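# Shelve the desk's cardboard box among the foam blocks

## Task

Take the cardboard box off the desk and leave it upright (not tilted) on the bookcase's lowest shelf, entirely within the rear half of that shelf, with both blue foam blocks also sitting on that shelf at the end. Everything must stay put without the robot holding it, and the robot must not topple or finish tilted.

## Robot and tools

ROBOT. TidyBot++: a base 0.54 m long, 0.50 m wide and 0.38 m tall on four driven casters, carrying one seven-joint arm with a two-finger gripper. The shoulder sits 0.12 m ahead of the base centre, 0.68 m off the floor. Arm segments: upper arm 0.42 m, forearm 0.31 m, hand 0.31 m to the hand point. Two cameras: base_camera (fixed on the base, pinhole, 644x364) and wrist_camera (fisheye, 644x476, looking where the hand points). The arm begins folded, hand down; folded, it pokes up to 0.08 m beyond the base front and the elbow reaches 1.15 m high.

FRAMES. Base frame: origin on the floor below the base centre, x ahead, y to the left, z up. hand_pose is reported in it and marks the spot between the finger pads; the hand's own z runs out along the fingers and the pads close along its y. The odometry frame is where the base frame was when the scene began. base_odometry heading grows to the left, range -3.142 to 3.142; it counts wheel rotation, so slip shows up as motion, and drift of centimetres and degrees builds up. base_tilt is in degrees, forward and right positive, with a fixed bias near 1 degree.

execute_actions. Argument "actions": a list holding one action or nothing (empty = just report state and pictures). An action may contain "base", "joints", and optionally "speeds"; its motions start together. "base" holds exactly one relative move, measured from where the base last reported itself: translate_m (metres, + forward, -2 to 2), strafe_m (metres, + left, -2 to 2) or rotate_rad (radians, + counter-clockwise from above, -6.3 to 6.3). "speeds" caps that action's base speed: translate_m and strafe_m 0.05 to 0.5 m/s, rotate_rad 0.1 to 1.57 rad/s; the maximum is the default, and a move needing over 8.667 s is rejected. "joints" holds absolute targets by name, in radians: joint_1_rad (unlimited; turns the whole arm about vertical, + is clockwise from above, opposite to rotate_rad), joint_2_rad shoulder -2.249 to 2.249, joint_3_rad unlimited, joint_4_rad elbow -2.579 to 2.579, joint_5_rad unlimited, joint_6_rad wrist -2.099 to 2.099, joint_7_rad unlimited (hand down: + is counter-clockwise from above; at 1.57 the fingers open toward left and right). gripper_pos 0 (open, about 85 mm gap) to 1 (closed, squeezing roughly 100 N per finger); gap is about 85 x (1 - gripper_pos) mm. Unlimited joints take the short way, so turn in steps below half a turn. Done tolerances: 0.039 for joints 1-4, 0.056 for 5-7, 0.03 for the gripper. No action runs past 15 s. "cameras": list of base_camera, wrist_camera or all; omitted, null or ["all"] gives both, [] gives none. A bad key or out-of-range number rejects the whole call with no motion. A joint or base you leave out may still be driving at its previous target.

ARM GEOMETRY. With joint_1_rad 0, joint_3_rad 3.14, joint_5_rad 0 (near the start) the arm stays in the base's x-z plane. Tilt from vertical (forward positive): upper arm = joint_2_rad, forearm = joint_2_rad - joint_4_rad, hand = that minus joint_6_rad. Forward reach from the shoulder is the sum of length x sin(tilt); height above it the sum of length x cos(tilt). A downward-pointing hand tops out near 0.94 m above the floor, only close in. Closed fingertips stick out about 20 mm past the hand point.

RESULTS. base_status and joint_status tell how each commanded motion ended: done, off_target (resting short, possibly still pushing), contact_stop or time_out (target dropped, holding). A blocked base may report done yet be short. "joint command not followed" with a "cause:" line means a self-collision check refused the arm targets (not_followed in joint_status); the gripper part still runs. on_its_own lists uncommanded motion. motor_effort is percent of maximum, bracketed value the peak. Motor temperatures list one value per arm joint. ARM HIT means the arm struck itself or the base hard. If any result reports a stop, later motion calls in that same reply are skipped.

ACCURACY. Friction and load leave the hand a centimetre or more off; correct by sending last command + (wanted - read). While carrying something, never command a joint to its read angle (it sinks). Trust camera images over hand_pose.

wait: "seconds" 0 to 10; commands nothing, returns state and images. zoom_image: "camera" (base_camera or wrist_camera) and "region" [x0, y0, x1, y1] in pixels from the top-left, at most 504 by 504, of that camera's latest full image. read_manual: "section" (only "licences"), returns licence text. finished_scene: "scene" = the current scene number; final, reports success.

AVOID. Driving the base while the arm is snagged above about 0.8 m (tip-over); sideways shoves on a raised hand; driving the arm into things, which can trip a torque fault (joints 1-4 limit 104.5 N m, 5-7 limit 51.3 N m) that freezes the arm 10 s; holding loads long enough to reach 75 °C (MOTOR HOT warns from 60 °C, then OVER-TEMPERATURE FAULT and limit_stop_at_motor_heat); dropping, slamming or knocking objects, including the foam blocks; fingers striking the floor. Loose objects can occasionally get a small outside nudge, so check the final layout before ending. Quicker robot motion is better.

Each tool is called after ">>>" as name(argument=value, ...), one argument or row to a line, values as JSON.

## Session

>>> execute_actions(
  actions=[],
)

Scene clock: 0.00 s.
Motor temperatures (°C, as the motors report them): [35 31 34 35 41 39 40]
base_odometry: x=+0.000 y=+0.000 heading=+0.000 (m, m, rad; odometry frame)
base_tilt: forward=+0.1 right=+0.1 (deg)
base_status: not commanded
joint_positions: joint_1_rad=+0.060 joint_2_rad=-0.326 joint_3_rad=+3.143 joint_4_rad=-2.526 joint_5_rad=-0.029 joint_6_rad=-0.916 joint_7_rad=+1.606 gripper_pos=+0.000
joint_status: not commanded
motor_effort: joint_1_rad=+1 joint_2_rad=-1 joint_3_rad=+2 joint_4_rad=+14 joint_5_rad=+0 joint_6_rad=+0 joint_7_rad=+0 (%)
hand_pose: x=+0.2467 y=+0.0009 z=+0.5843 quat_wxyz=(-0.011, +1.000, -0.022, +0.013) (m; base frame)
pictures: base_camera, wrist_camera
Images, in order (width x height): base_camera 644x364, wrist_camera 644x476.

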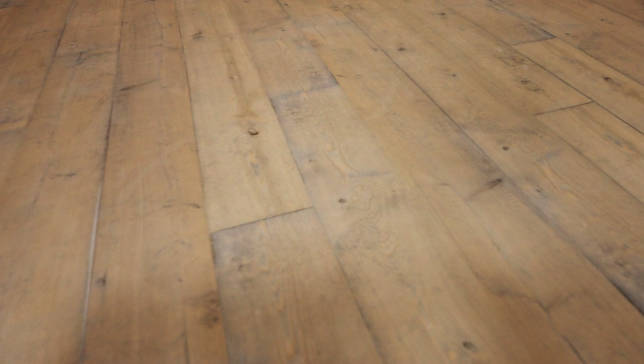

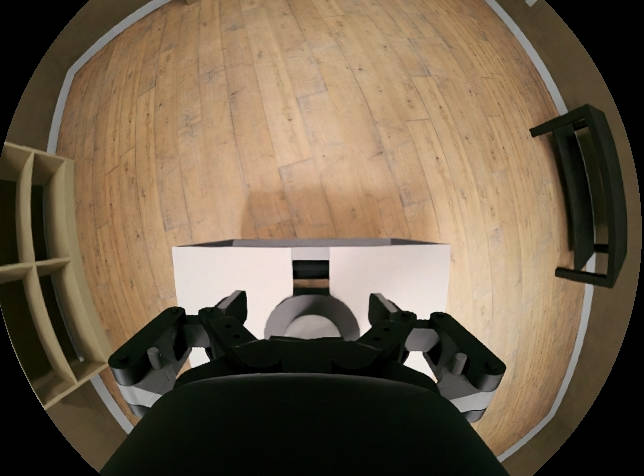

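>>> execute_actions(
  actions=[
    {"joints":{"joint_6_rad":0.2,"joint_1_rad":1.5}},
  ],
  cameras=["wrist_camera"],
)

>>> execute_actions(
  actions=[
    {"joints":{"joint_1_rad":-1.5}},
  ],
  cameras=["wrist_camera"],
)

Scene clock: 3.33 s.
Motor temperatures (°C, as the motors report them): [35 31 34 35 41 39 40]
base_odometry: x=+0.000 y=+0.000 heading=+0.000 (m, m, rad; odometry frame)
base_tilt: forward=+0.1 right=+0.1 (deg)
base_status: not commanded
joint_positions: joint_1_rad=+1.489 joint_2_rad=-0.326 joint_3_rad=+3.143 joint_4_rad=-2.526 joint_5_rad=-0.029 joint_6_rad=+0.177 joint_7_rad=+1.606 gripper_pos=+0.000
joint_status: all done
motor_effort: joint_1_rad=+1(1) joint_2_rad=-5(5) joint_3_rad=+1(2) joint_4_rad=+18(18) joint_5_rad=+0(1) joint_6_rad=+9(7) joint_7_rad=+0(1) (%)
hand_pose: x=+0.1508 y=-0.3981 z=+0.7594 quat_wxyz=(+0.362, +0.624, -0.574, +0.388) (m; base frame)
pictures: wrist_camera
Images, in order (width x height): wrist_camera 644x476.

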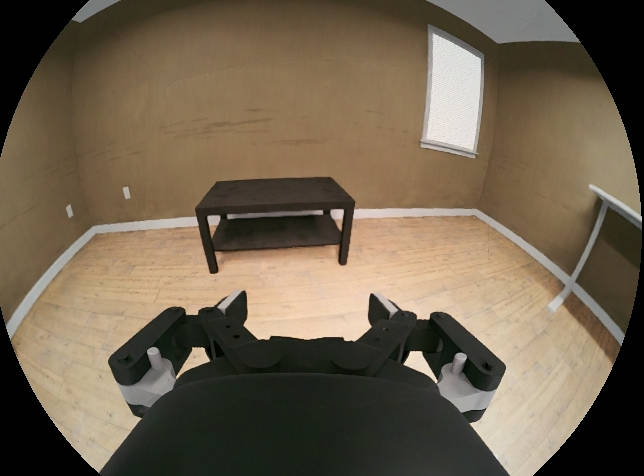

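Scene clock: 7.17 s.
Motor temperatures (°C, as the motors report them): [35 31 34 35 41 39 40]
base_odometry: x=+0.000 y=+0.000 heading=+0.000 (m, m, rad; odometry frame)
base_tilt: forward=+0.1 right=+0.1 (deg)
base_status: not commanded
joint_positions: joint_1_rad=-1.489 joint_2_rad=-0.326 joint_3_rad=+3.143 joint_4_rad=-2.526 joint_5_rad=-0.029 joint_6_rad=+0.177 joint_7_rad=+1.606 gripper_pos=+0.000
joint_status: all done
motor_effort: joint_1_rad=+1(0) joint_2_rad=-5(5) joint_3_rad=+2(2) joint_4_rad=+18(18) joint_5_rad=+0(1) joint_6_rad=+8(7) joint_7_rad=-1(0) (%)
hand_pose: x=+0.1522 y=+0.3980 z=+0.7594 quat_wxyz=(-0.357, +0.623, +0.575, +0.393) (m; base frame)
pictures: wrist_camera
Images, in order (width x height): wrist_camera 644x476.

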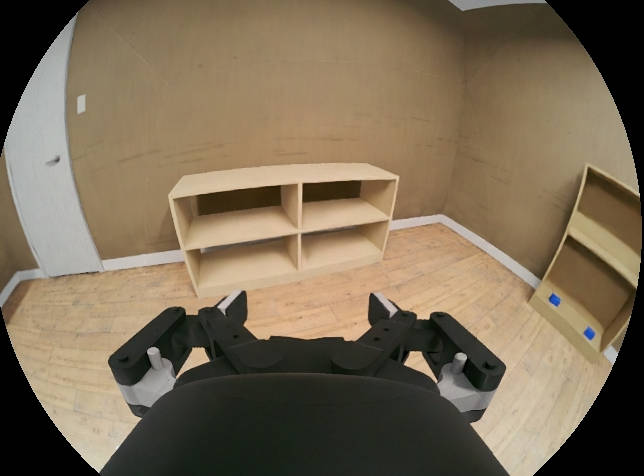

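>>> execute_actions(
  actions=[
    {"joints":{"joint_1_rad":-0.3}},
  ],
  cameras=["wrist_camera"],
)

>>> execute_actions(
  actions=[
    {"joints":{"joint_1_rad":2.6}},
  ],
  cameras=["wrist_camera"],
)

Scene clock: 10.03 s.
Motor temperatures (°C, as the motors report them): [35 31 34 35 41 39 40]
base_odometry: x=+0.000 y=+0.000 heading=+0.000 (m, m, rad; odometry frame)
base_tilt: forward=+0.1 right=+0.1 (deg)
base_status: not commanded
joint_positions: joint_1_rad=-0.311 joint_2_rad=-0.326 joint_3_rad=+3.143 joint_4_rad=-2.526 joint_5_rad=-0.029 joint_6_rad=+0.177 joint_7_rad=+1.606 gripper_pos=+0.000
joint_status: all done
motor_effort: joint_1_rad=+1(0) joint_2_rad=-5(5) joint_3_rad=+2(2) joint_4_rad=+18(18) joint_5_rad=-1(1) joint_6_rad=+7(9) joint_7_rad=+0(0) (%)
hand_pose: x=+0.4995 y=+0.1215 z=+0.7594 quat_wxyz=(-0.078, +0.837, +0.132, +0.525) (m; base frame)
pictures: wrist_camera
Images, in order (width x height): wrist_camera 644x476.

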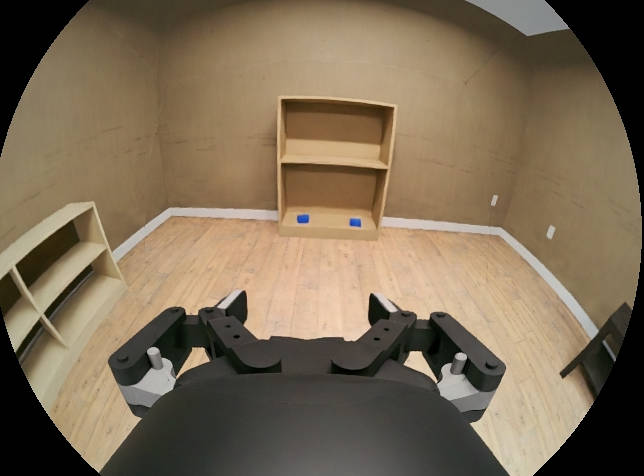

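Scene clock: 13.80 s.
Motor temperatures (°C, as the motors report them): [35 31 34 35 41 39 40]
base_odometry: x=+0.000 y=+0.000 heading=+0.000 (m, m, rad; odometry frame)
base_tilt: forward=+0.1 right=+0.1 (deg)
base_status: not commanded
joint_positions: joint_1_rad=+2.589 joint_2_rad=-0.326 joint_3_rad=+3.143 joint_4_rad=-2.526 joint_5_rad=-0.029 joint_6_rad=+0.177 joint_7_rad=+1.606 gripper_pos=+0.000
joint_status: all done
motor_effort: joint_1_rad=+1(0) joint_2_rad=-5(5) joint_3_rad=+2(2) joint_4_rad=+18(18) joint_5_rad=-1(1) joint_6_rad=+7(8) joint_7_rad=+0(1) (%)
hand_pose: x=-0.2213 y=-0.2090 z=+0.7594 quat_wxyz=(+0.512, +0.232, -0.815, +0.141) (m; base frame)
pictures: wrist_camera
Images, in order (width x height): wrist_camera 644x476.

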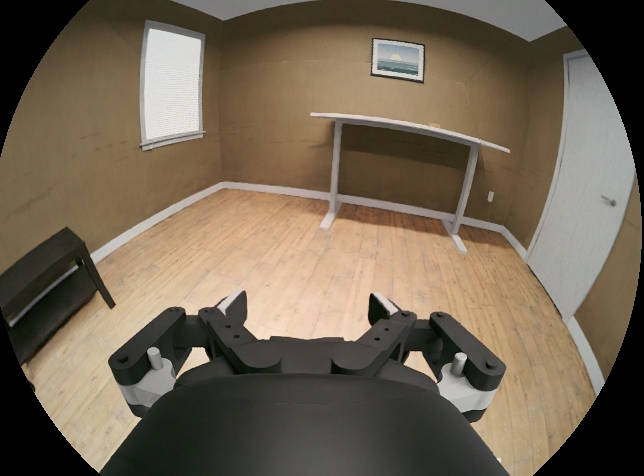

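>>> execute_actions(
  actions=[
    {"base":{"rotate_rad":3.14},"joints":{"joint_1_rad":0,"joint_2_rad":0,"joint_4_rad":-0.8,"joint_6_rad":-1.1}},
  ],
)

>>> execute_actions(
  actions=[
    {"base":{"translate_m":0.8}},
  ],
)

Scene clock: 18.43 s.
Motor temperatures (°C, as the motors report them): [35 31 34 35 41 39 40]
base_odometry: x=+0.000 y=+0.000 heading=+3.139 (m, m, rad; odometry frame)
base_tilt: forward=+0.1 right=+0.1 (deg)
base_status: done
joint_positions: joint_1_rad=+0.011 joint_2_rad=-0.022 joint_3_rad=+3.137 joint_4_rad=-0.815 joint_5_rad=-0.029 joint_6_rad=-1.075 joint_7_rad=+1.606 gripper_pos=+0.000
joint_status: all done
motor_effort: joint_1_rad=+1(4) joint_2_rad=-14(23) joint_3_rad=+2(5) joint_4_rad=+17(21) joint_5_rad=-1(0) joint_6_rad=+9(9) joint_7_rad=-1(0) (%)
hand_pose: x=+0.6313 y=+0.0063 z=+1.2319 quat_wxyz=(-0.002, +0.804, +0.014, +0.595) (m; base frame)
pictures: base_camera, wrist_camera
Images, in order (width x height): base_camera 644x364, wrist_camera 644x476.

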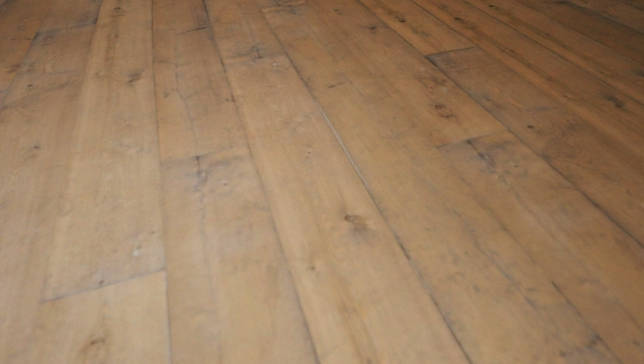

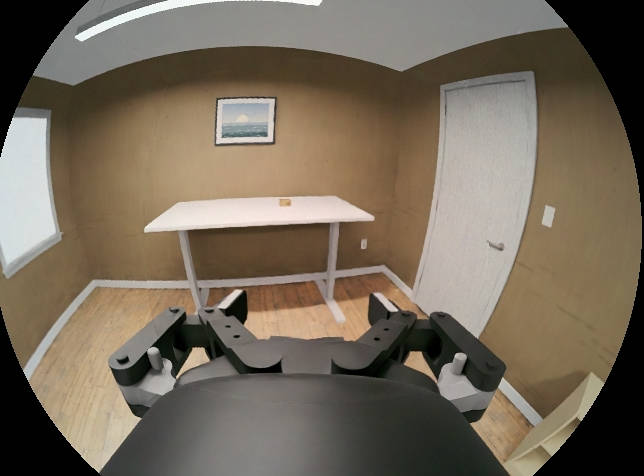

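Scene clock: 21.40 s.
Motor temperatures (°C, as the motors report them): [35 31 34 35 41 39 40]
base_odometry: x=-0.800 y=+0.001 heading=+3.140 (m, m, rad; odometry frame)
base_tilt: forward=+0.1 right=+0.1 (deg)
base_status: done
joint_positions: joint_1_rad=+0.011 joint_2_rad=-0.004 joint_3_rad=+3.137 joint_4_rad=-0.812 joint_5_rad=-0.029 joint_6_rad=-1.079 joint_7_rad=+1.606 gripper_pos=+0.000
joint_status: not commanded
motor_effort: joint_1_rad=+1(0) joint_2_rad=-16(18) joint_3_rad=+2(1) joint_4_rad=+17(18) joint_5_rad=-1(1) joint_6_rad=+9(9) joint_7_rad=+1(0) (%)
hand_pose: x=+0.6405 y=+0.0065 z=+1.2228 quat_wxyz=(-0.003, +0.810, +0.014, +0.587) (m; base frame)
pictures: base_camera, wrist_camera
Images, in order (width x height): base_camera 644x364, wrist_camera 644x476.

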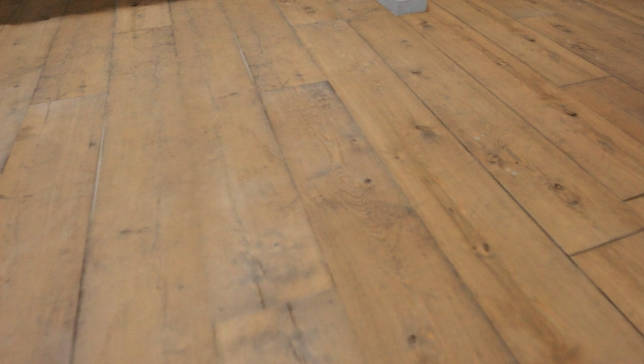

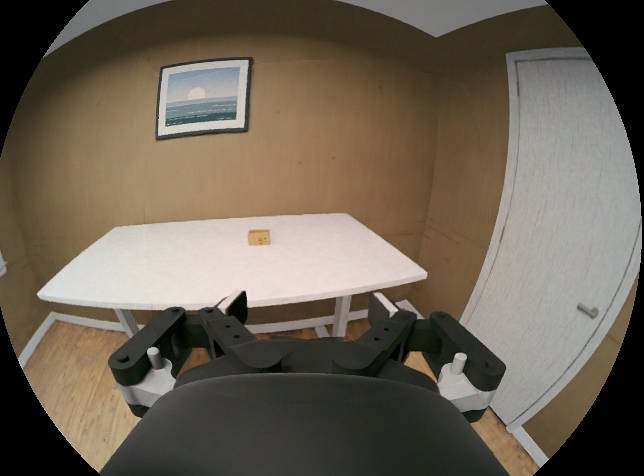

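>>> execute_actions(
  actions=[
    {"base":{"strafe_m":0.23},"joints":{"joint_2_rad":0.45,"joint_4_rad":-0.8,"joint_6_rad":-0.7}},
  ],
  cameras=[],
)

>>> execute_actions(
  actions=[
    {"base":{"translate_m":0.3}},
  ],
  cameras=["wrist_camera"],
)

Scene clock: 24.90 s.
Motor temperatures (°C, as the motors report them): [35 31 34 35 41 39 40]
base_odometry: x=-0.801 y=-0.230 heading=+3.139 (m, m, rad; odometry frame)
base_tilt: forward=+0.1 right=+0.1 (deg)
base_status: done
joint_positions: joint_1_rad=-0.001 joint_2_rad=+0.456 joint_3_rad=+3.137 joint_4_rad=-0.807 joint_5_rad=-0.029 joint_6_rad=-0.724 joint_7_rad=+1.606 gripper_pos=+0.000
joint_status: all done
motor_effort: joint_1_rad=+1(3) joint_2_rad=-34(39) joint_3_rad=+1(0) joint_4_rad=+21(23) joint_5_rad=-1(1) joint_6_rad=+8(9) joint_7_rad=+1(1) (%)
hand_pose: x=+0.8884 y=+0.0106 z=+1.0290 quat_wxyz=(-0.007, +0.838, +0.012, +0.546) (m; base frame)
pictures: none
No camera images: the call's "cameras" was empty. Leave "cameras" out to get every camera's image.

Scene clock: 26.80 s.
Motor temperatures (°C, as the motors report them): [35 31 34 35 41 39 40]
base_odometry: x=-1.101 y=-0.229 heading=+3.140 (m, m, rad; odometry frame)
base_tilt: forward=+0.1 right=+0.1 (deg)
base_status: done
joint_positions: joint_1_rad=-0.001 joint_2_rad=+0.457 joint_3_rad=+3.137 joint_4_rad=-0.807 joint_5_rad=-0.029 joint_6_rad=-0.720 joint_7_rad=+1.606 gripper_pos=+0.000
joint_status: not commanded
motor_effort: joint_1_rad=+1(1) joint_2_rad=-34(38) joint_3_rad=+1(0) joint_4_rad=+21(23) joint_5_rad=-1(1) joint_6_rad=+8(10) joint_7_rad=+1(1) (%)
hand_pose: x=+0.8892 y=+0.0106 z=+1.0299 quat_wxyz=(-0.007, +0.837, +0.012, +0.547) (m; base frame)
pictures: wrist_camera
Images, in order (width x height): wrist_camera 644x476.

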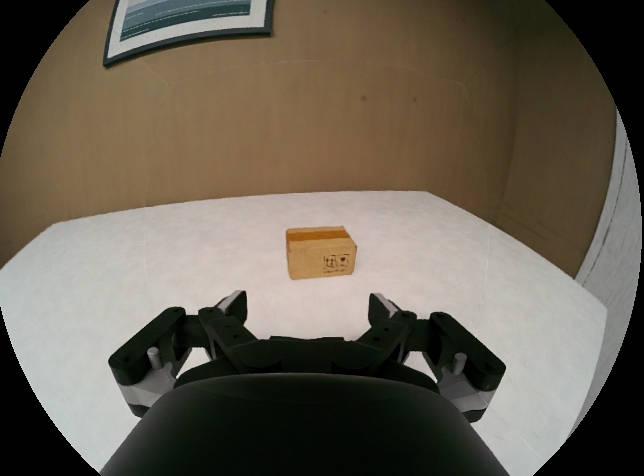

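>>> execute_actions(
  actions=[
    {"base":{"strafe_m":-0.02}},
  ],
  cameras=[],
)

>>> execute_actions(
  actions=[
    {"base":{"translate_m":0.08}},
  ],
  cameras=["wrist_camera"],
)

Scene clock: 28.23 s.
Motor temperatures (°C, as the motors report them): [35 32 34 35 41 39 40]
base_odometry: x=-1.101 y=-0.209 heading=+3.141 (m, m, rad; odometry frame)
base_tilt: forward=+0.1 right=+0.2 (deg)
base_status: done
joint_positions: joint_1_rad=+0.003 joint_2_rad=+0.457 joint_3_rad=+3.138 joint_4_rad=-0.807 joint_5_rad=-0.029 joint_6_rad=-0.720 joint_7_rad=+1.606 gripper_pos=+0.000
joint_status: not commanded
motor_effort: joint_1_rad=+0(5) joint_2_rad=-34(37) joint_3_rad=+1(0) joint_4_rad=+21(22) joint_5_rad=-1(1) joint_6_rad=+9(8) joint_7_rad=+0(1) (%)
hand_pose: x=+0.8892 y=+0.0069 z=+1.0300 quat_wxyz=(-0.005, +0.837, +0.010, +0.547) (m; base frame)
pictures: none
No camera images: the call's "cameras" was empty. Leave "cameras" out to get every camera's image.

Scene clock: 29.40 s.
Motor temperatures (°C, as the motors report them): [35 32 34 35 41 39 40]
base_odometry: x=-1.181 y=-0.209 heading=+3.140 (m, m, rad; odometry frame)
base_tilt: forward=+0.1 right=+0.1 (deg)
base_status: done
joint_positions: joint_1_rad=+0.003 joint_2_rad=+0.457 joint_3_rad=+3.138 joint_4_rad=-0.807 joint_5_rad=-0.029 joint_6_rad=-0.719 joint_7_rad=+1.606 gripper_pos=+0.000
joint_status: not commanded
motor_effort: joint_1_rad=+1(5) joint_2_rad=-34(39) joint_3_rad=+1(3) joint_4_rad=+21(22) joint_5_rad=-1(0) joint_6_rad=+8(9) joint_7_rad=-1(0) (%)
hand_pose: x=+0.8897 y=+0.0069 z=+1.0297 quat_wxyz=(-0.005, +0.837, +0.010, +0.548) (m; base frame)
pictures: wrist_camera
Images, in order (width x height): wrist_camera 644x476.

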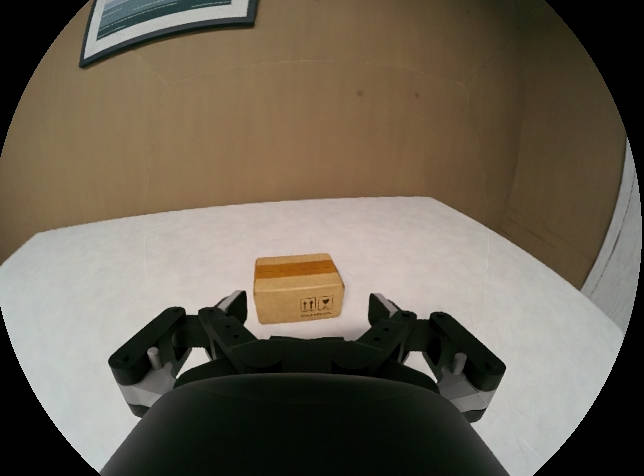

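>>> execute_actions(
  actions=[
    {"base":{"strafe_m":0.08},"joints":{"joint_2_rad":0.49}},
  ],
  cameras=[],
)

>>> execute_actions(
  actions=[
    {"base":{"translate_m":0.17},"speeds":{"translate_m":0.1}},
  ],
  cameras=["wrist_camera"],
)

Scene clock: 32.07 s.
Motor temperatures (°C, as the motors report them): [35 32 34 35 41 40 40]
base_odometry: x=-1.182 y=-0.289 heading=+3.140 (m, m, rad; odometry frame)
base_tilt: forward=+0.1 right=+0.1 (deg)
base_status: done
joint_positions: joint_1_rad=-0.005 joint_2_rad=+0.477 joint_3_rad=+3.138 joint_4_rad=-0.806 joint_5_rad=-0.029 joint_6_rad=-0.719 joint_7_rad=+1.606 gripper_pos=+0.000
joint_status: all done
motor_effort: joint_1_rad=+0(4) joint_2_rad=-35(36) joint_3_rad=+1(1) joint_4_rad=+21(21) joint_5_rad=-1(2) joint_6_rad=+9(8) joint_7_rad=+0(1) (%)
hand_pose: x=+0.8962 y=+0.0129 z=+1.0149 quat_wxyz=(-0.008, +0.842, +0.013, +0.540) (m; base frame)
pictures: none
No camera images: the call's "cameras" was empty. Leave "cameras" out to get every camera's image.

Scene clock: 34.27 s.
Motor temperatures (°C, as the motors report them): [35 32 34 35 41 40 40]
base_odometry: x=-1.352 y=-0.289 heading=+3.141 (m, m, rad; odometry frame)
base_tilt: forward=+0.1 right=+0.1 (deg)
base_status: done
joint_positions: joint_1_rad=-0.004 joint_2_rad=+0.482 joint_3_rad=+3.138 joint_4_rad=-0.806 joint_5_rad=-0.029 joint_6_rad=-0.718 joint_7_rad=+1.606 gripper_pos=+0.000
joint_status: not commanded
motor_effort: joint_1_rad=+1(1) joint_2_rad=-34(37) joint_3_rad=+1(0) joint_4_rad=+21(23) joint_5_rad=-1(0) joint_6_rad=+7(9) joint_7_rad=-1(0) (%)
hand_pose: x=+0.8979 y=+0.0128 z=+1.0116 quat_wxyz=(-0.008, +0.843, +0.013, +0.538) (m; base frame)
pictures: wrist_camera
Images, in order (width x height): wrist_camera 644x476.

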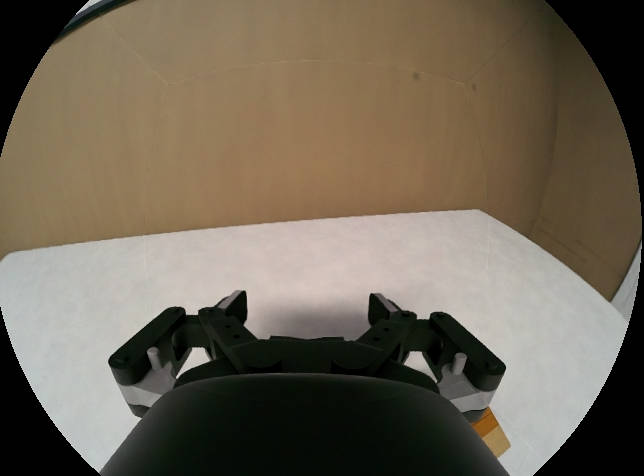

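Back off to look.

>>> execute_actions(
  actions=[
    {"base":{"translate_m":-0.2},"speeds":{"translate_m":0.15}},
  ],
  cameras=["wrist_camera"],
)

Scene clock: 36.40 s.
Motor temperatures (°C, as the motors report them): [35 32 34 35 41 40 40]
base_odometry: x=-1.152 y=-0.290 heading=+3.141 (m, m, rad; odometry frame)
base_tilt: forward=+0.1 right=+0.2 (deg)
base_status: done
joint_positions: joint_1_rad=-0.004 joint_2_rad=+0.485 joint_3_rad=+3.138 joint_4_rad=-0.806 joint_5_rad=-0.029 joint_6_rad=-0.716 joint_7_rad=+1.606 gripper_pos=+0.000
joint_status: not commanded
motor_effort: joint_1_rad=+1(5) joint_2_rad=-36(38) joint_3_rad=+1(1) joint_4_rad=+21(22) joint_5_rad=+0(1) joint_6_rad=+8(9) joint_7_rad=+0(0) (%)
hand_pose: x=+0.8994 y=+0.0125 z=+1.0091 quat_wxyz=(-0.007, +0.843, +0.013, +0.537) (m; base frame)
pictures: wrist_camera
Images, in order (width x height): wrist_camera 644x476.

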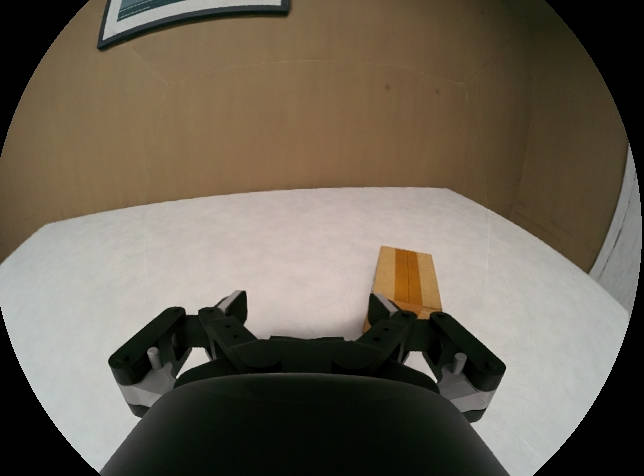

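>>> execute_actions(
  actions=[
    {"base":{"translate_m":-0.08}},
  ],
  cameras=[],
)

>>> execute_actions(
  actions=[
    {"base":{"strafe_m":-0.09}},
  ],
  cameras=["wrist_camera"],
)

Scene clock: 38.07 s.
Motor temperatures (°C, as the motors report them): [35 32 34 35 41 40 40]
base_odometry: x=-1.071 y=-0.290 heading=+3.141 (m, m, rad; odometry frame)
base_tilt: forward=+0.1 right=+0.1 (deg)
base_status: done
joint_positions: joint_1_rad=-0.004 joint_2_rad=+0.484 joint_3_rad=+3.138 joint_4_rad=-0.806 joint_5_rad=-0.029 joint_6_rad=-0.716 joint_7_rad=+1.606 gripper_pos=+0.000
joint_status: not commanded
motor_effort: joint_1_rad=+1(3) joint_2_rad=-35(38) joint_3_rad=+1(0) joint_4_rad=+21(23) joint_5_rad=-1(1) joint_6_rad=+8(8) joint_7_rad=+0(0) (%)
hand_pose: x=+0.8990 y=+0.0125 z=+1.0101 quat_wxyz=(-0.007, +0.843, +0.013, +0.538) (m; base frame)
pictures: none
No camera images: the call's "cameras" was empty. Leave "cameras" out to get every camera's image.

Scene clock: 39.40 s.
Motor temperatures (°C, as the motors report them): [35 32 34 35 41 40 40]
base_odometry: x=-1.071 y=-0.200 heading=+3.141 (m, m, rad; odometry frame)
base_tilt: forward=+0.1 right=+0.2 (deg)
base_status: done
joint_positions: joint_1_rad=+0.004 joint_2_rad=+0.484 joint_3_rad=+3.138 joint_4_rad=-0.806 joint_5_rad=-0.029 joint_6_rad=-0.716 joint_7_rad=+1.606 gripper_pos=+0.000
joint_status: not commanded
motor_effort: joint_1_rad=+1(5) joint_2_rad=-35(35) joint_3_rad=+1(0) joint_4_rad=+21(21) joint_5_rad=-1(2) joint_6_rad=+7(8) joint_7_rad=+0(0) (%)
hand_pose: x=+0.8991 y=+0.0059 z=+1.0102 quat_wxyz=(-0.005, +0.843, +0.010, +0.538) (m; base frame)
pictures: wrist_camera
Images, in order (width x height): wrist_camera 644x476.

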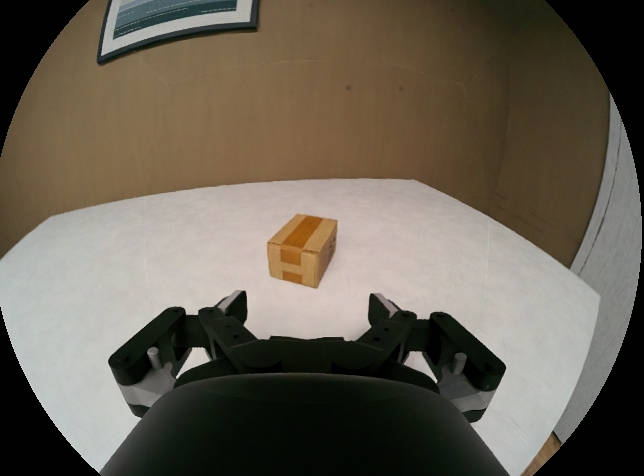

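>>> execute_actions(
  actions=[
    {"base":{"strafe_m":0.01}},
  ],
  cameras=[],
)

>>> execute_actions(
  actions=[
    {"base":{"translate_m":0.15},"speeds":{"translate_m":0.1}},
  ],
  cameras=["wrist_camera"],
)

Scene clock: 40.57 s.
Motor temperatures (°C, as the motors report them): [35 32 34 35 41 40 40]
base_odometry: x=-1.071 y=-0.210 heading=+3.141 (m, m, rad; odometry frame)
base_tilt: forward=+0.1 right=+0.1 (deg)
base_status: done
joint_positions: joint_1_rad=-0.002 joint_2_rad=+0.484 joint_3_rad=+3.138 joint_4_rad=-0.806 joint_5_rad=-0.029 joint_6_rad=-0.716 joint_7_rad=+1.606 gripper_pos=+0.000
joint_status: not commanded
motor_effort: joint_1_rad=+1(5) joint_2_rad=-36(37) joint_3_rad=+1(2) joint_4_rad=+21(23) joint_5_rad=-1(1) joint_6_rad=+9(9) joint_7_rad=+0(1) (%)
hand_pose: x=+0.8991 y=+0.0104 z=+1.0102 quat_wxyz=(-0.007, +0.843, +0.012, +0.538) (m; base frame)
pictures: none
No camera images: the call's "cameras" was empty. Leave "cameras" out to get every camera's image.

Scene clock: 42.53 s.
Motor temperatures (°C, as the motors report them): [35 32 34 35 41 40 40]
base_odometry: x=-1.221 y=-0.210 heading=+3.140 (m, m, rad; odometry frame)
base_tilt: forward=+0.1 right=+0.1 (deg)
base_status: done
joint_positions: joint_1_rad=-0.002 joint_2_rad=+0.486 joint_3_rad=+3.138 joint_4_rad=-0.806 joint_5_rad=-0.029 joint_6_rad=-0.716 joint_7_rad=+1.606 gripper_pos=+0.000
joint_status: not commanded
motor_effort: joint_1_rad=+1(0) joint_2_rad=-36(38) joint_3_rad=+1(1) joint_4_rad=+21(22) joint_5_rad=-1(1) joint_6_rad=+8(9) joint_7_rad=+0(1) (%)
hand_pose: x=+0.8998 y=+0.0104 z=+1.0086 quat_wxyz=(-0.007, +0.843, +0.012, +0.537) (m; base frame)
pictures: wrist_camera
Images, in order (width x height): wrist_camera 644x476.

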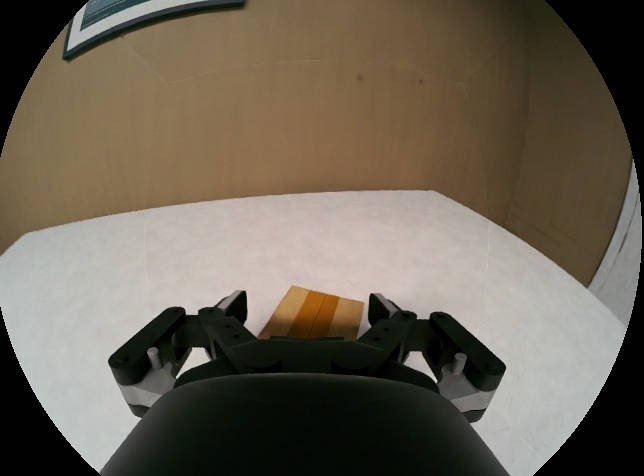

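Between the fingers. Slightly more, then close.

>>> execute_actions(
  actions=[
    {"base":{"translate_m":0.03},"speeds":{"translate_m":0.05}},
  ],
  cameras=[],
)

>>> execute_actions(
  actions=[
    {"joints":{"gripper_pos":1}},
  ],
  cameras=[],
)

>>> execute_actions(
  actions=[
    {"joints":{"joint_2_rad":0.3,"joint_6_rad":-0.53}},
  ],
  cameras=["wrist_camera"],
)

Scene clock: 44.23 s.
Motor temperatures (°C, as the motors report them): [35 32 34 35 41 40 40]
base_odometry: x=-1.252 y=-0.209 heading=+3.140 (m, m, rad; odometry frame)
base_tilt: forward=+0.1 right=+0.1 (deg)
base_status: done
joint_positions: joint_1_rad=-0.002 joint_2_rad=+0.487 joint_3_rad=+3.138 joint_4_rad=-0.806 joint_5_rad=-0.029 joint_6_rad=-0.716 joint_7_rad=+1.606 gripper_pos=+0.000
joint_status: not commanded
motor_effort: joint_1_rad=+1(3) joint_2_rad=-34(38) joint_3_rad=+1(1) joint_4_rad=+21(22) joint_5_rad=+0(1) joint_6_rad=+8(8) joint_7_rad=-1(0) (%)
hand_pose: x=+0.9001 y=+0.0103 z=+1.0080 quat_wxyz=(-0.007, +0.844, +0.012, +0.537) (m; base frame)
pictures: none
No camera images: the call's "cameras" was empty. Leave "cameras" out to get every camera's image.

Scene clock: 45.33 s.
Motor temperatures (°C, as the motors report them): [35 32 34 35 41 40 40]
base_odometry: x=-1.252 y=-0.209 heading=+3.140 (m, m, rad; odometry frame)
base_tilt: forward=+0.1 right=+0.1 (deg)
base_status: not commanded
joint_positions: joint_1_rad=-0.002 joint_2_rad=+0.487 joint_3_rad=+3.138 joint_4_rad=-0.801 joint_5_rad=-0.029 joint_6_rad=-0.709 joint_7_rad=+1.606 gripper_pos=+0.999
joint_status: all done
motor_effort: joint_1_rad=+1(3) joint_2_rad=-32(36) joint_3_rad=+1(1) joint_4_rad=+18(21) joint_5_rad=-1(0) joint_6_rad=+6(8) joint_7_rad=+0(0) (%)
hand_pose: x=+0.9012 y=+0.0102 z=+1.0127 quat_wxyz=(-0.006, +0.840, +0.012, +0.542) (m; base frame)
pictures: none
No camera images: the call's "cameras" was empty. Leave "cameras" out to get every camera's image.

Scene clock: 46.87 s.
Motor temperatures (°C, as the motors report them): [35 32 34 35 41 40 40]
base_odometry: x=-1.251 y=-0.209 heading=+3.140 (m, m, rad; odometry frame)
base_tilt: forward=+0.1 right=+0.1 (deg)
base_status: not commanded
joint_positions: joint_1_rad=-0.002 joint_2_rad=+0.293 joint_3_rad=+3.138 joint_4_rad=-0.798 joint_5_rad=-0.029 joint_6_rad=-0.546 joint_7_rad=+1.606 gripper_pos=+0.999
joint_status: all done
motor_effort: joint_1_rad=+1(1) joint_2_rad=-28(39) joint_3_rad=+1(0) joint_4_rad=+20(23) joint_5_rad=+0(1) joint_6_rad=+9(10) joint_7_rad=+0(0) (%)
hand_pose: x=+0.8298 y=+0.0089 z=+1.2096 quat_wxyz=(-0.004, +0.730, +0.010, +0.684) (m; base frame)
pictures: wrist_camera
Images, in order (width x height): wrist_camera 644x476.

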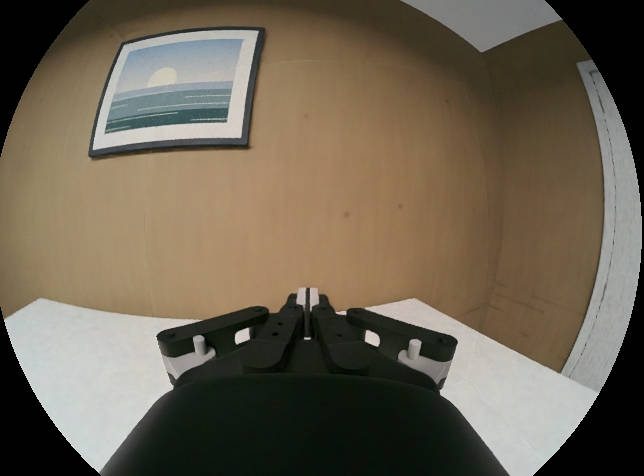

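Missed: slipped out, probably downward (fingers too high). Back up and look.

>>> execute_actions(
  actions=[
    {"base":{"translate_m":-0.2},"joints":{"gripper_pos":0,"joint_6_rad":-0.9}},
  ],
  cameras=["wrist_camera"],
)

Scene clock: 48.87 s.
Motor temperatures (°C, as the motors report them): [35 32 34 35 41 40 40]
base_odometry: x=-1.051 y=-0.209 heading=+3.140 (m, m, rad; odometry frame)
base_tilt: forward=+0.1 right=+0.1 (deg)
base_status: done
joint_positions: joint_1_rad=-0.001 joint_2_rad=+0.295 joint_3_rad=+3.139 joint_4_rad=-0.801 joint_5_rad=-0.029 joint_6_rad=-0.897 joint_7_rad=+1.606 gripper_pos=+0.000
joint_status: all done
motor_effort: joint_1_rad=+0(3) joint_2_rad=-26(32) joint_3_rad=+1(0) joint_4_rad=+19(22) joint_5_rad=-1(1) joint_6_rad=+7(10) joint_7_rad=+0(1) (%)
hand_pose: x=+0.8048 y=+0.0108 z=+1.1011 quat_wxyz=(-0.007, +0.839, +0.015, +0.544) (m; base frame)
pictures: wrist_camera
Images, in order (width x height): wrist_camera 644x476.

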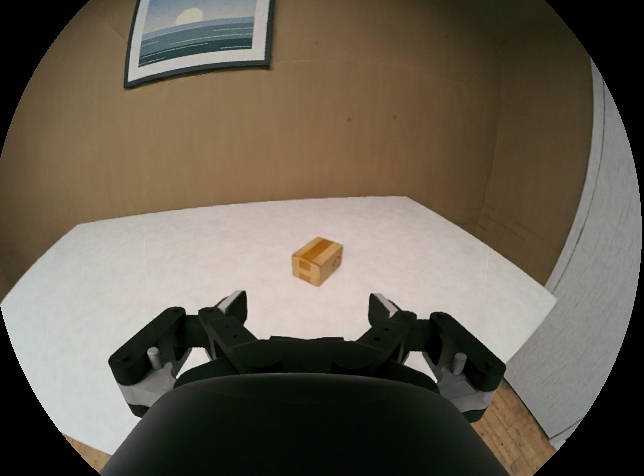

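>>> execute_actions(
  actions=[
    {"base":{"strafe_m":0.5}},
  ],
  cameras=[],
)

>>> execute_actions(
  actions=[
    {"base":{"rotate_rad":-0.5},"joints":{"joint_2_rad":0.5,"joint_6_rad":-0.74}},
  ],
  cameras=["wrist_camera"],
)

Scene clock: 51.87 s.
Motor temperatures (°C, as the motors report them): [35 32 34 35 41 40 40]
base_odometry: x=-1.052 y=-0.709 heading=+3.140 (m, m, rad; odometry frame)
base_tilt: forward=+0.1 right=+0.1 (deg)
base_status: done
joint_positions: joint_1_rad=-0.006 joint_2_rad=+0.295 joint_3_rad=+3.139 joint_4_rad=-0.801 joint_5_rad=-0.029 joint_6_rad=-0.897 joint_7_rad=+1.606 gripper_pos=+0.000
joint_status: not commanded
motor_effort: joint_1_rad=+1(4) joint_2_rad=-28(30) joint_3_rad=+1(0) joint_4_rad=+20(20) joint_5_rad=-1(1) joint_6_rad=+9(7) joint_7_rad=-1(0) (%)
hand_pose: x=+0.8047 y=+0.0138 z=+1.1011 quat_wxyz=(-0.008, +0.839, +0.016, +0.544) (m; base frame)
pictures: none
No camera images: the call's "cameras" was empty. Leave "cameras" out to get every camera's image.

Scene clock: 53.60 s.
Motor temperatures (°C, as the motors report them): [35 32 34 35 41 40 40]
base_odometry: x=-1.052 y=-0.709 heading=+2.641 (m, m, rad; odometry frame)
base_tilt: forward=+0.1 right=+0.2 (deg)
base_status: done
joint_positions: joint_1_rad=+0.003 joint_2_rad=+0.507 joint_3_rad=+3.147 joint_4_rad=-0.802 joint_5_rad=-0.029 joint_6_rad=-0.764 joint_7_rad=+1.606 gripper_pos=+0.000
joint_status: all done
motor_effort: joint_1_rad=+1(5) joint_2_rad=-35(42) joint_3_rad=+1(2) joint_4_rad=+21(23) joint_5_rad=-1(2) joint_6_rad=+8(9) joint_7_rad=-1(1) (%)
hand_pose: x=+0.8998 y=+0.0025 z=+0.9813 quat_wxyz=(-0.002, +0.861, +0.008, +0.509) (m; base frame)
pictures: wrist_camera
Images, in order (width x height): wrist_camera 644x476.

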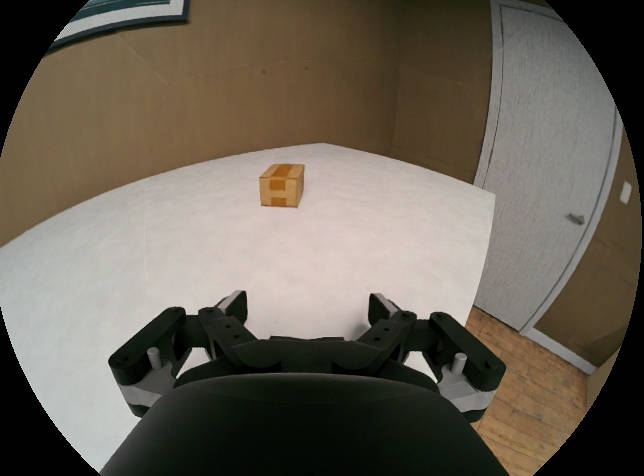

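>>> execute_actions(
  actions=[
    {"base":{"strafe_m":0.045}},
  ],
  cameras=[],
)

>>> execute_actions(
  actions=[
    {"base":{"translate_m":0.14},"speeds":{"translate_m":0.1}},
  ],
  cameras=["wrist_camera"],
)

Scene clock: 55.37 s.
Motor temperatures (°C, as the motors report them): [35 32 34 35 41 40 40]
base_odometry: x=-1.074 y=-0.749 heading=+2.640 (m, m, rad; odometry frame)
base_tilt: forward=+0.1 right=+0.1 (deg)
base_status: done
joint_positions: joint_1_rad=-0.005 joint_2_rad=+0.507 joint_3_rad=+3.147 joint_4_rad=-0.802 joint_5_rad=-0.029 joint_6_rad=-0.764 joint_7_rad=+1.606 gripper_pos=+0.000
joint_status: not commanded
motor_effort: joint_1_rad=+0(3) joint_2_rad=-35(38) joint_3_rad=+1(1) joint_4_rad=+21(22) joint_5_rad=+0(1) joint_6_rad=+8(8) joint_7_rad=+0(0) (%)
hand_pose: x=+0.8998 y=+0.0084 z=+0.9814 quat_wxyz=(-0.004, +0.860, +0.012, +0.509) (m; base frame)
pictures: none
No camera images: the call's "cameras" was empty. Leave "cameras" out to get every camera's image.

Scene clock: 57.33 s.
Motor temperatures (°C, as the motors report them): [35 32 34 35 41 40 40]
base_odometry: x=-1.197 y=-0.682 heading=+2.640 (m, m, rad; odometry frame)
base_tilt: forward=+0.1 right=+0.1 (deg)
base_status: done
joint_positions: joint_1_rad=-0.004 joint_2_rad=+0.505 joint_3_rad=+3.147 joint_4_rad=-0.802 joint_5_rad=-0.029 joint_6_rad=-0.762 joint_7_rad=+1.606 gripper_pos=+0.000
joint_status: not commanded
motor_effort: joint_1_rad=+1(2) joint_2_rad=-36(39) joint_3_rad=+1(0) joint_4_rad=+21(22) joint_5_rad=-1(1) joint_6_rad=+8(10) joint_7_rad=+0(0) (%)
hand_pose: x=+0.8995 y=+0.0079 z=+0.9836 quat_wxyz=(-0.004, +0.859, +0.011, +0.511) (m; base frame)
pictures: wrist_camera
Images, in order (width x height): wrist_camera 644x476.

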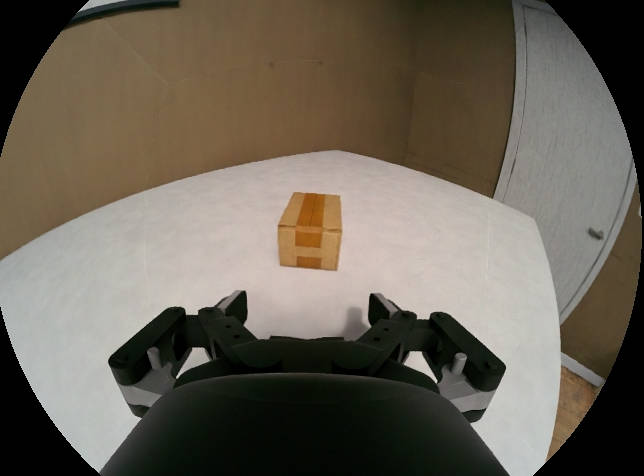

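>>> execute_actions(
  actions=[
    {"base":{"translate_m":0.16},"speeds":{"translate_m":0.1}},
  ],
  cameras=["wrist_camera"],
)

>>> execute_actions(
  actions=[
    {"joints":{"gripper_pos":1}},
  ],
  cameras=["wrist_camera"],
)

Scene clock: 59.80 s.
Motor temperatures (°C, as the motors report them): [35 32 34 35 41 40 40]
base_odometry: x=-1.337 y=-0.605 heading=+2.641 (m, m, rad; odometry frame)
base_tilt: forward=+0.1 right=+0.1 (deg)
base_status: done
joint_positions: joint_1_rad=-0.004 joint_2_rad=+0.503 joint_3_rad=+3.147 joint_4_rad=-0.802 joint_5_rad=-0.029 joint_6_rad=-0.761 joint_7_rad=+1.606 gripper_pos=+0.000
joint_status: not commanded
motor_effort: joint_1_rad=+1(5) joint_2_rad=-34(38) joint_3_rad=+1(0) joint_4_rad=+20(21) joint_5_rad=-1(0) joint_6_rad=+7(8) joint_7_rad=+0(1) (%)
hand_pose: x=+0.8990 y=+0.0078 z=+0.9854 quat_wxyz=(-0.004, +0.859, +0.011, +0.512) (m; base frame)
pictures: wrist_camera
Images, in order (width x height): wrist_camera 644x476.

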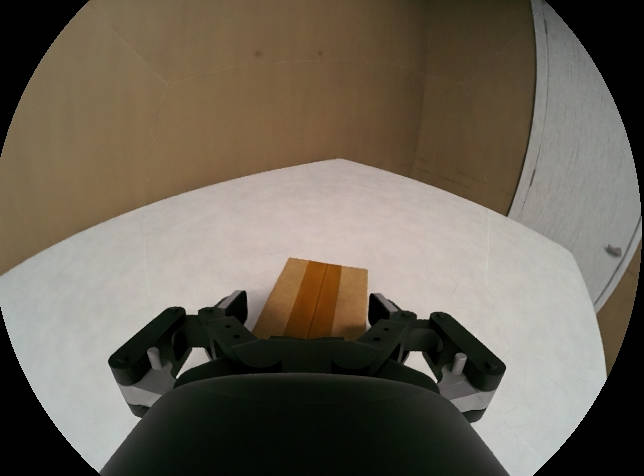

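Scene clock: 60.90 s.
Motor temperatures (°C, as the motors report them): [35 32 34 35 41 40 40]
base_odometry: x=-1.337 y=-0.605 heading=+2.641 (m, m, rad; odometry frame)
base_tilt: forward=+0.1 right=+0.1 (deg)
base_status: not commanded
joint_positions: joint_1_rad=-0.004 joint_2_rad=+0.499 joint_3_rad=+3.147 joint_4_rad=-0.802 joint_5_rad=-0.029 joint_6_rad=-0.758 joint_7_rad=+1.606 gripper_pos=+0.331
joint_status: gripper_pos off_target (ended at +0.331, target +1.000)
motor_effort: joint_1_rad=+1(1) joint_2_rad=-34(36) joint_3_rad=+1(0) joint_4_rad=+20(21) joint_5_rad=-1(1) joint_6_rad=+7(7) joint_7_rad=+0(1) (%)
hand_pose: x=+0.8983 y=+0.0077 z=+0.9895 quat_wxyz=(-0.004, +0.857, +0.011, +0.516) (m; base frame)
pictures: wrist_camera
Images, in order (width x height): wrist_camera 644x476.

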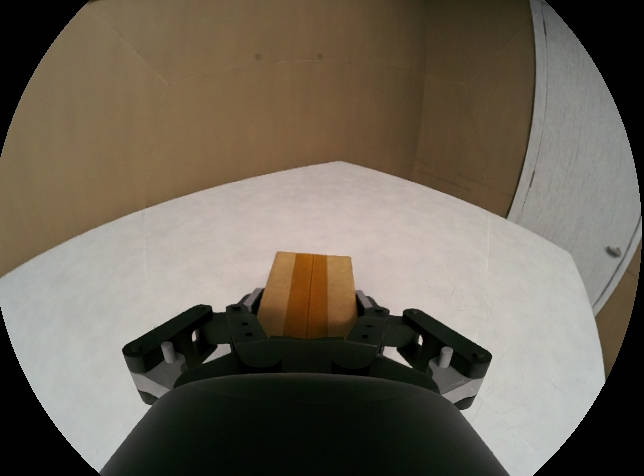

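>>> execute_actions(
  actions=[
    {"joints":{"joint_2_rad":0.35,"joint_6_rad":-0.9}},
  ],
  cameras=[],
)

>>> execute_actions(
  actions=[
    {"base":{"translate_m":-0.6},"speeds":{"translate_m":0.3}},
  ],
  cameras=[],
)

>>> execute_actions(
  actions=[
    {"base":{"rotate_rad":-2.64},"speeds":{"rotate_rad":0.8},"joints":{"joint_2_rad":0.0,"joint_4_rad":-1.5,"joint_6_rad":-0.56}},
  ],
  cameras=[],
)

>>> execute_actions(
  actions=[
    {"base":{"strafe_m":1.4}},
  ],
  cameras=[],
)

>>> execute_actions(
  actions=[
    {"base":{"translate_m":2.0}},
  ],
)

Scene clock: 63.40 s.
Motor temperatures (°C, as the motors report them): [35 32 34 35 41 40 40]
base_odometry: x=-1.337 y=-0.605 heading=+2.641 (m, m, rad; odometry frame)
base_tilt: forward=+0.1 right=+0.1 (deg)
base_status: not commanded
joint_positions: joint_1_rad=-0.004 joint_2_rad=+0.353 joint_3_rad=+3.147 joint_4_rad=-0.803 joint_5_rad=-0.029 joint_6_rad=-0.882 joint_7_rad=+1.606 gripper_pos=+0.331
joint_status: all done
motor_effort: joint_1_rad=+1(1) joint_2_rad=-31(41) joint_3_rad=+1(1) joint_4_rad=+21(23) joint_5_rad=-1(0) joint_6_rad=+9(9) joint_7_rad=-1(1) (%)
hand_pose: x=+0.8301 y=+0.0082 z=+1.0636 quat_wxyz=(-0.004, +0.851, +0.013, +0.525) (m; base frame)
pictures: none
No camera images: the call's "cameras" was empty. Leave "cameras" out to get every camera's image.

Scene clock: 66.33 s.
Motor temperatures (°C, as the motors report them): [35 32 34 35 41 40 40]
base_odometry: x=-0.811 y=-0.893 heading=+2.641 (m, m, rad; odometry frame)
base_tilt: forward=+0.1 right=+0.1 (deg)
base_status: done
joint_positions: joint_1_rad=-0.003 joint_2_rad=+0.355 joint_3_rad=+3.146 joint_4_rad=-0.803 joint_5_rad=-0.029 joint_6_rad=-0.886 joint_7_rad=+1.606 gripper_pos=+0.331
joint_status: not commanded
motor_effort: joint_1_rad=+1(3) joint_2_rad=-29(36) joint_3_rad=+1(0) joint_4_rad=+20(23) joint_5_rad=-1(1) joint_6_rad=+9(10) joint_7_rad=-1(1) (%)
hand_pose: x=+0.8305 y=+0.0078 z=+1.0605 quat_wxyz=(-0.004, +0.853, +0.012, +0.522) (m; base frame)
pictures: none
No camera images: the call's "cameras" was empty. Leave "cameras" out to get every camera's image.

Scene clock: 70.47 s.
Motor temperatures (°C, as the motors report them): [35 33 34 35 41 40 40]
base_odometry: x=-0.811 y=-0.893 heading=+0.003 (m, m, rad; odometry frame)
base_tilt: forward=+0.1 right=+0.1 (deg)
base_status: done
joint_positions: joint_1_rad=+0.004 joint_2_rad=+0.027 joint_3_rad=+3.145 joint_4_rad=-1.491 joint_5_rad=-0.029 joint_6_rad=-0.590 joint_7_rad=+1.606 gripper_pos=+0.331
joint_status: all done
motor_effort: joint_1_rad=+1(6) joint_2_rad=-21(33) joint_3_rad=+2(1) joint_4_rad=+22(23) joint_5_rad=+0(1) joint_6_rad=+9(9) joint_7_rad=-1(0) (%)
hand_pose: x=+0.7119 y=+0.0023 z=+0.9598 quat_wxyz=(-0.003, +0.869, +0.005, +0.494) (m; base frame)
pictures: none
No camera images: the call's "cameras" was empty. Leave "cameras" out to get every camera's image.

Scene clock: 74.63 s.
Motor temperatures (°C, as the motors report them): [35 33 34 35 41 40 40]
base_odometry: x=-0.812 y=+0.507 heading=+0.001 (m, m, rad; odometry frame)
base_tilt: forward=+0.1 right=+0.1 (deg)
base_status: done
joint_positions: joint_1_rad=+0.002 joint_2_rad=+0.026 joint_3_rad=+3.145 joint_4_rad=-1.491 joint_5_rad=-0.029 joint_6_rad=-0.590 joint_7_rad=+1.606 gripper_pos=+0.331
joint_status: not commanded
motor_effort: joint_1_rad=+2(2) joint_2_rad=-21(22) joint_3_rad=+2(1) joint_4_rad=+22(23) joint_5_rad=+1(2) joint_6_rad=+8(8) joint_7_rad=+0(0) (%)
hand_pose: x=+0.7117 y=+0.0034 z=+0.9603 quat_wxyz=(-0.003, +0.869, +0.006, +0.495) (m; base frame)
pictures: none
No camera images: the call's "cameras" was empty. Leave "cameras" out to get every camera's image.

Scene clock: 80.00 s.
Motor temperatures (°C, as the motors report them): [35 33 34 35 41 40 40]
base_odometry: x=+1.189 y=+0.511 heading=+0.002 (m, m, rad; odometry frame)
base_tilt: forward=+0.1 right=+0.1 (deg)
base_status: done
joint_positions: joint_1_rad=+0.002 joint_2_rad=+0.014 joint_3_rad=+3.145 joint_4_rad=-1.493 joint_5_rad=-0.029 joint_6_rad=-0.585 joint_7_rad=+1.606 gripper_pos=+0.331
joint_status: not commanded
motor_effort: joint_1_rad=+1(2) joint_2_rad=-21(24) joint_3_rad=+1(0) joint_4_rad=+22(23) joint_5_rad=-1(1) joint_6_rad=+8(10) joint_7_rad=+0(0) (%)
hand_pose: x=+0.7086 y=+0.0034 z=+0.9678 quat_wxyz=(-0.003, +0.865, +0.006, +0.501) (m; base frame)
pictures: base_camera, wrist_camera
Images, in order (width x height): base_camera 644x364, wrist_camera 644x476.

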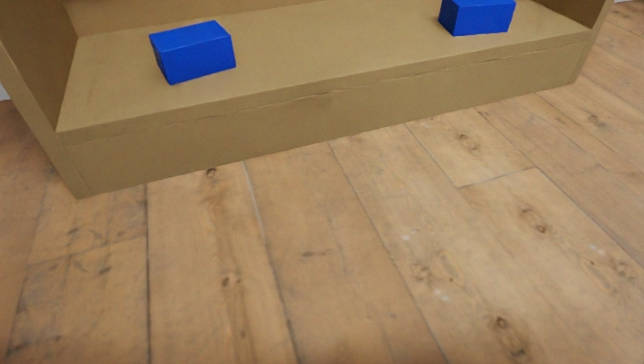

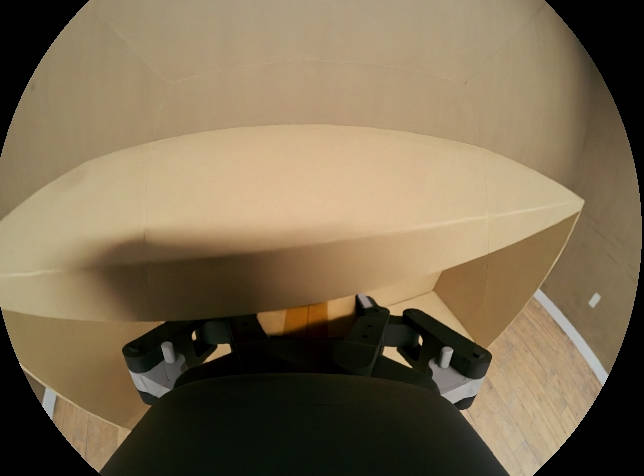

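>>> execute_actions(
  actions=[
    {"base":{"translate_m":-0.55},"speeds":{"translate_m":0.2}},
  ],
)

Scene clock: 83.90 s.
Motor temperatures (°C, as the motors report them): [35 33 34 35 41 40 40]
base_odometry: x=+0.638 y=+0.511 heading=+0.002 (m, m, rad; odometry frame)
base_tilt: forward=+0.1 right=+0.2 (deg)
base_status: done
joint_positions: joint_1_rad=+0.002 joint_2_rad=+0.010 joint_3_rad=+3.145 joint_4_rad=-1.493 joint_5_rad=-0.029 joint_6_rad=-0.584 joint_7_rad=+1.606 gripper_pos=+0.331
joint_status: not commanded
motor_effort: joint_1_rad=+1(2) joint_2_rad=-20(26) joint_3_rad=+2(1) joint_4_rad=+22(24) joint_5_rad=-1(1) joint_6_rad=+9(9) joint_7_rad=-1(0) (%)
hand_pose: x=+0.7076 y=+0.0037 z=+0.9698 quat_wxyz=(-0.003, +0.864, +0.007, +0.503) (m; base frame)
pictures: base_camera, wrist_camera
Images, in order (width x height): base_camera 644x364, wrist_camera 644x476.

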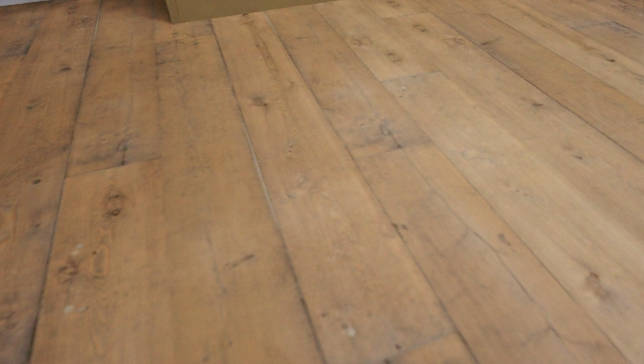

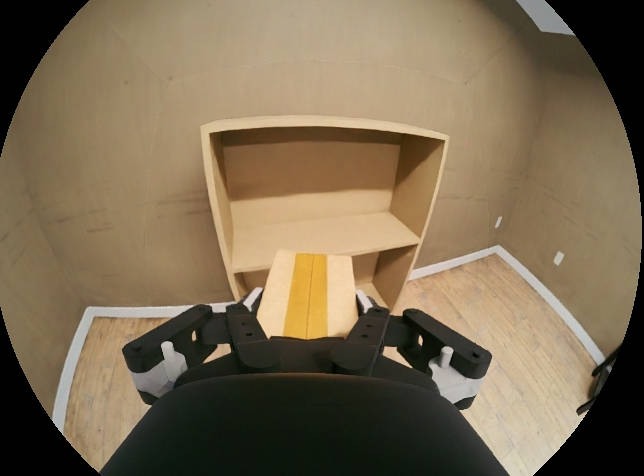

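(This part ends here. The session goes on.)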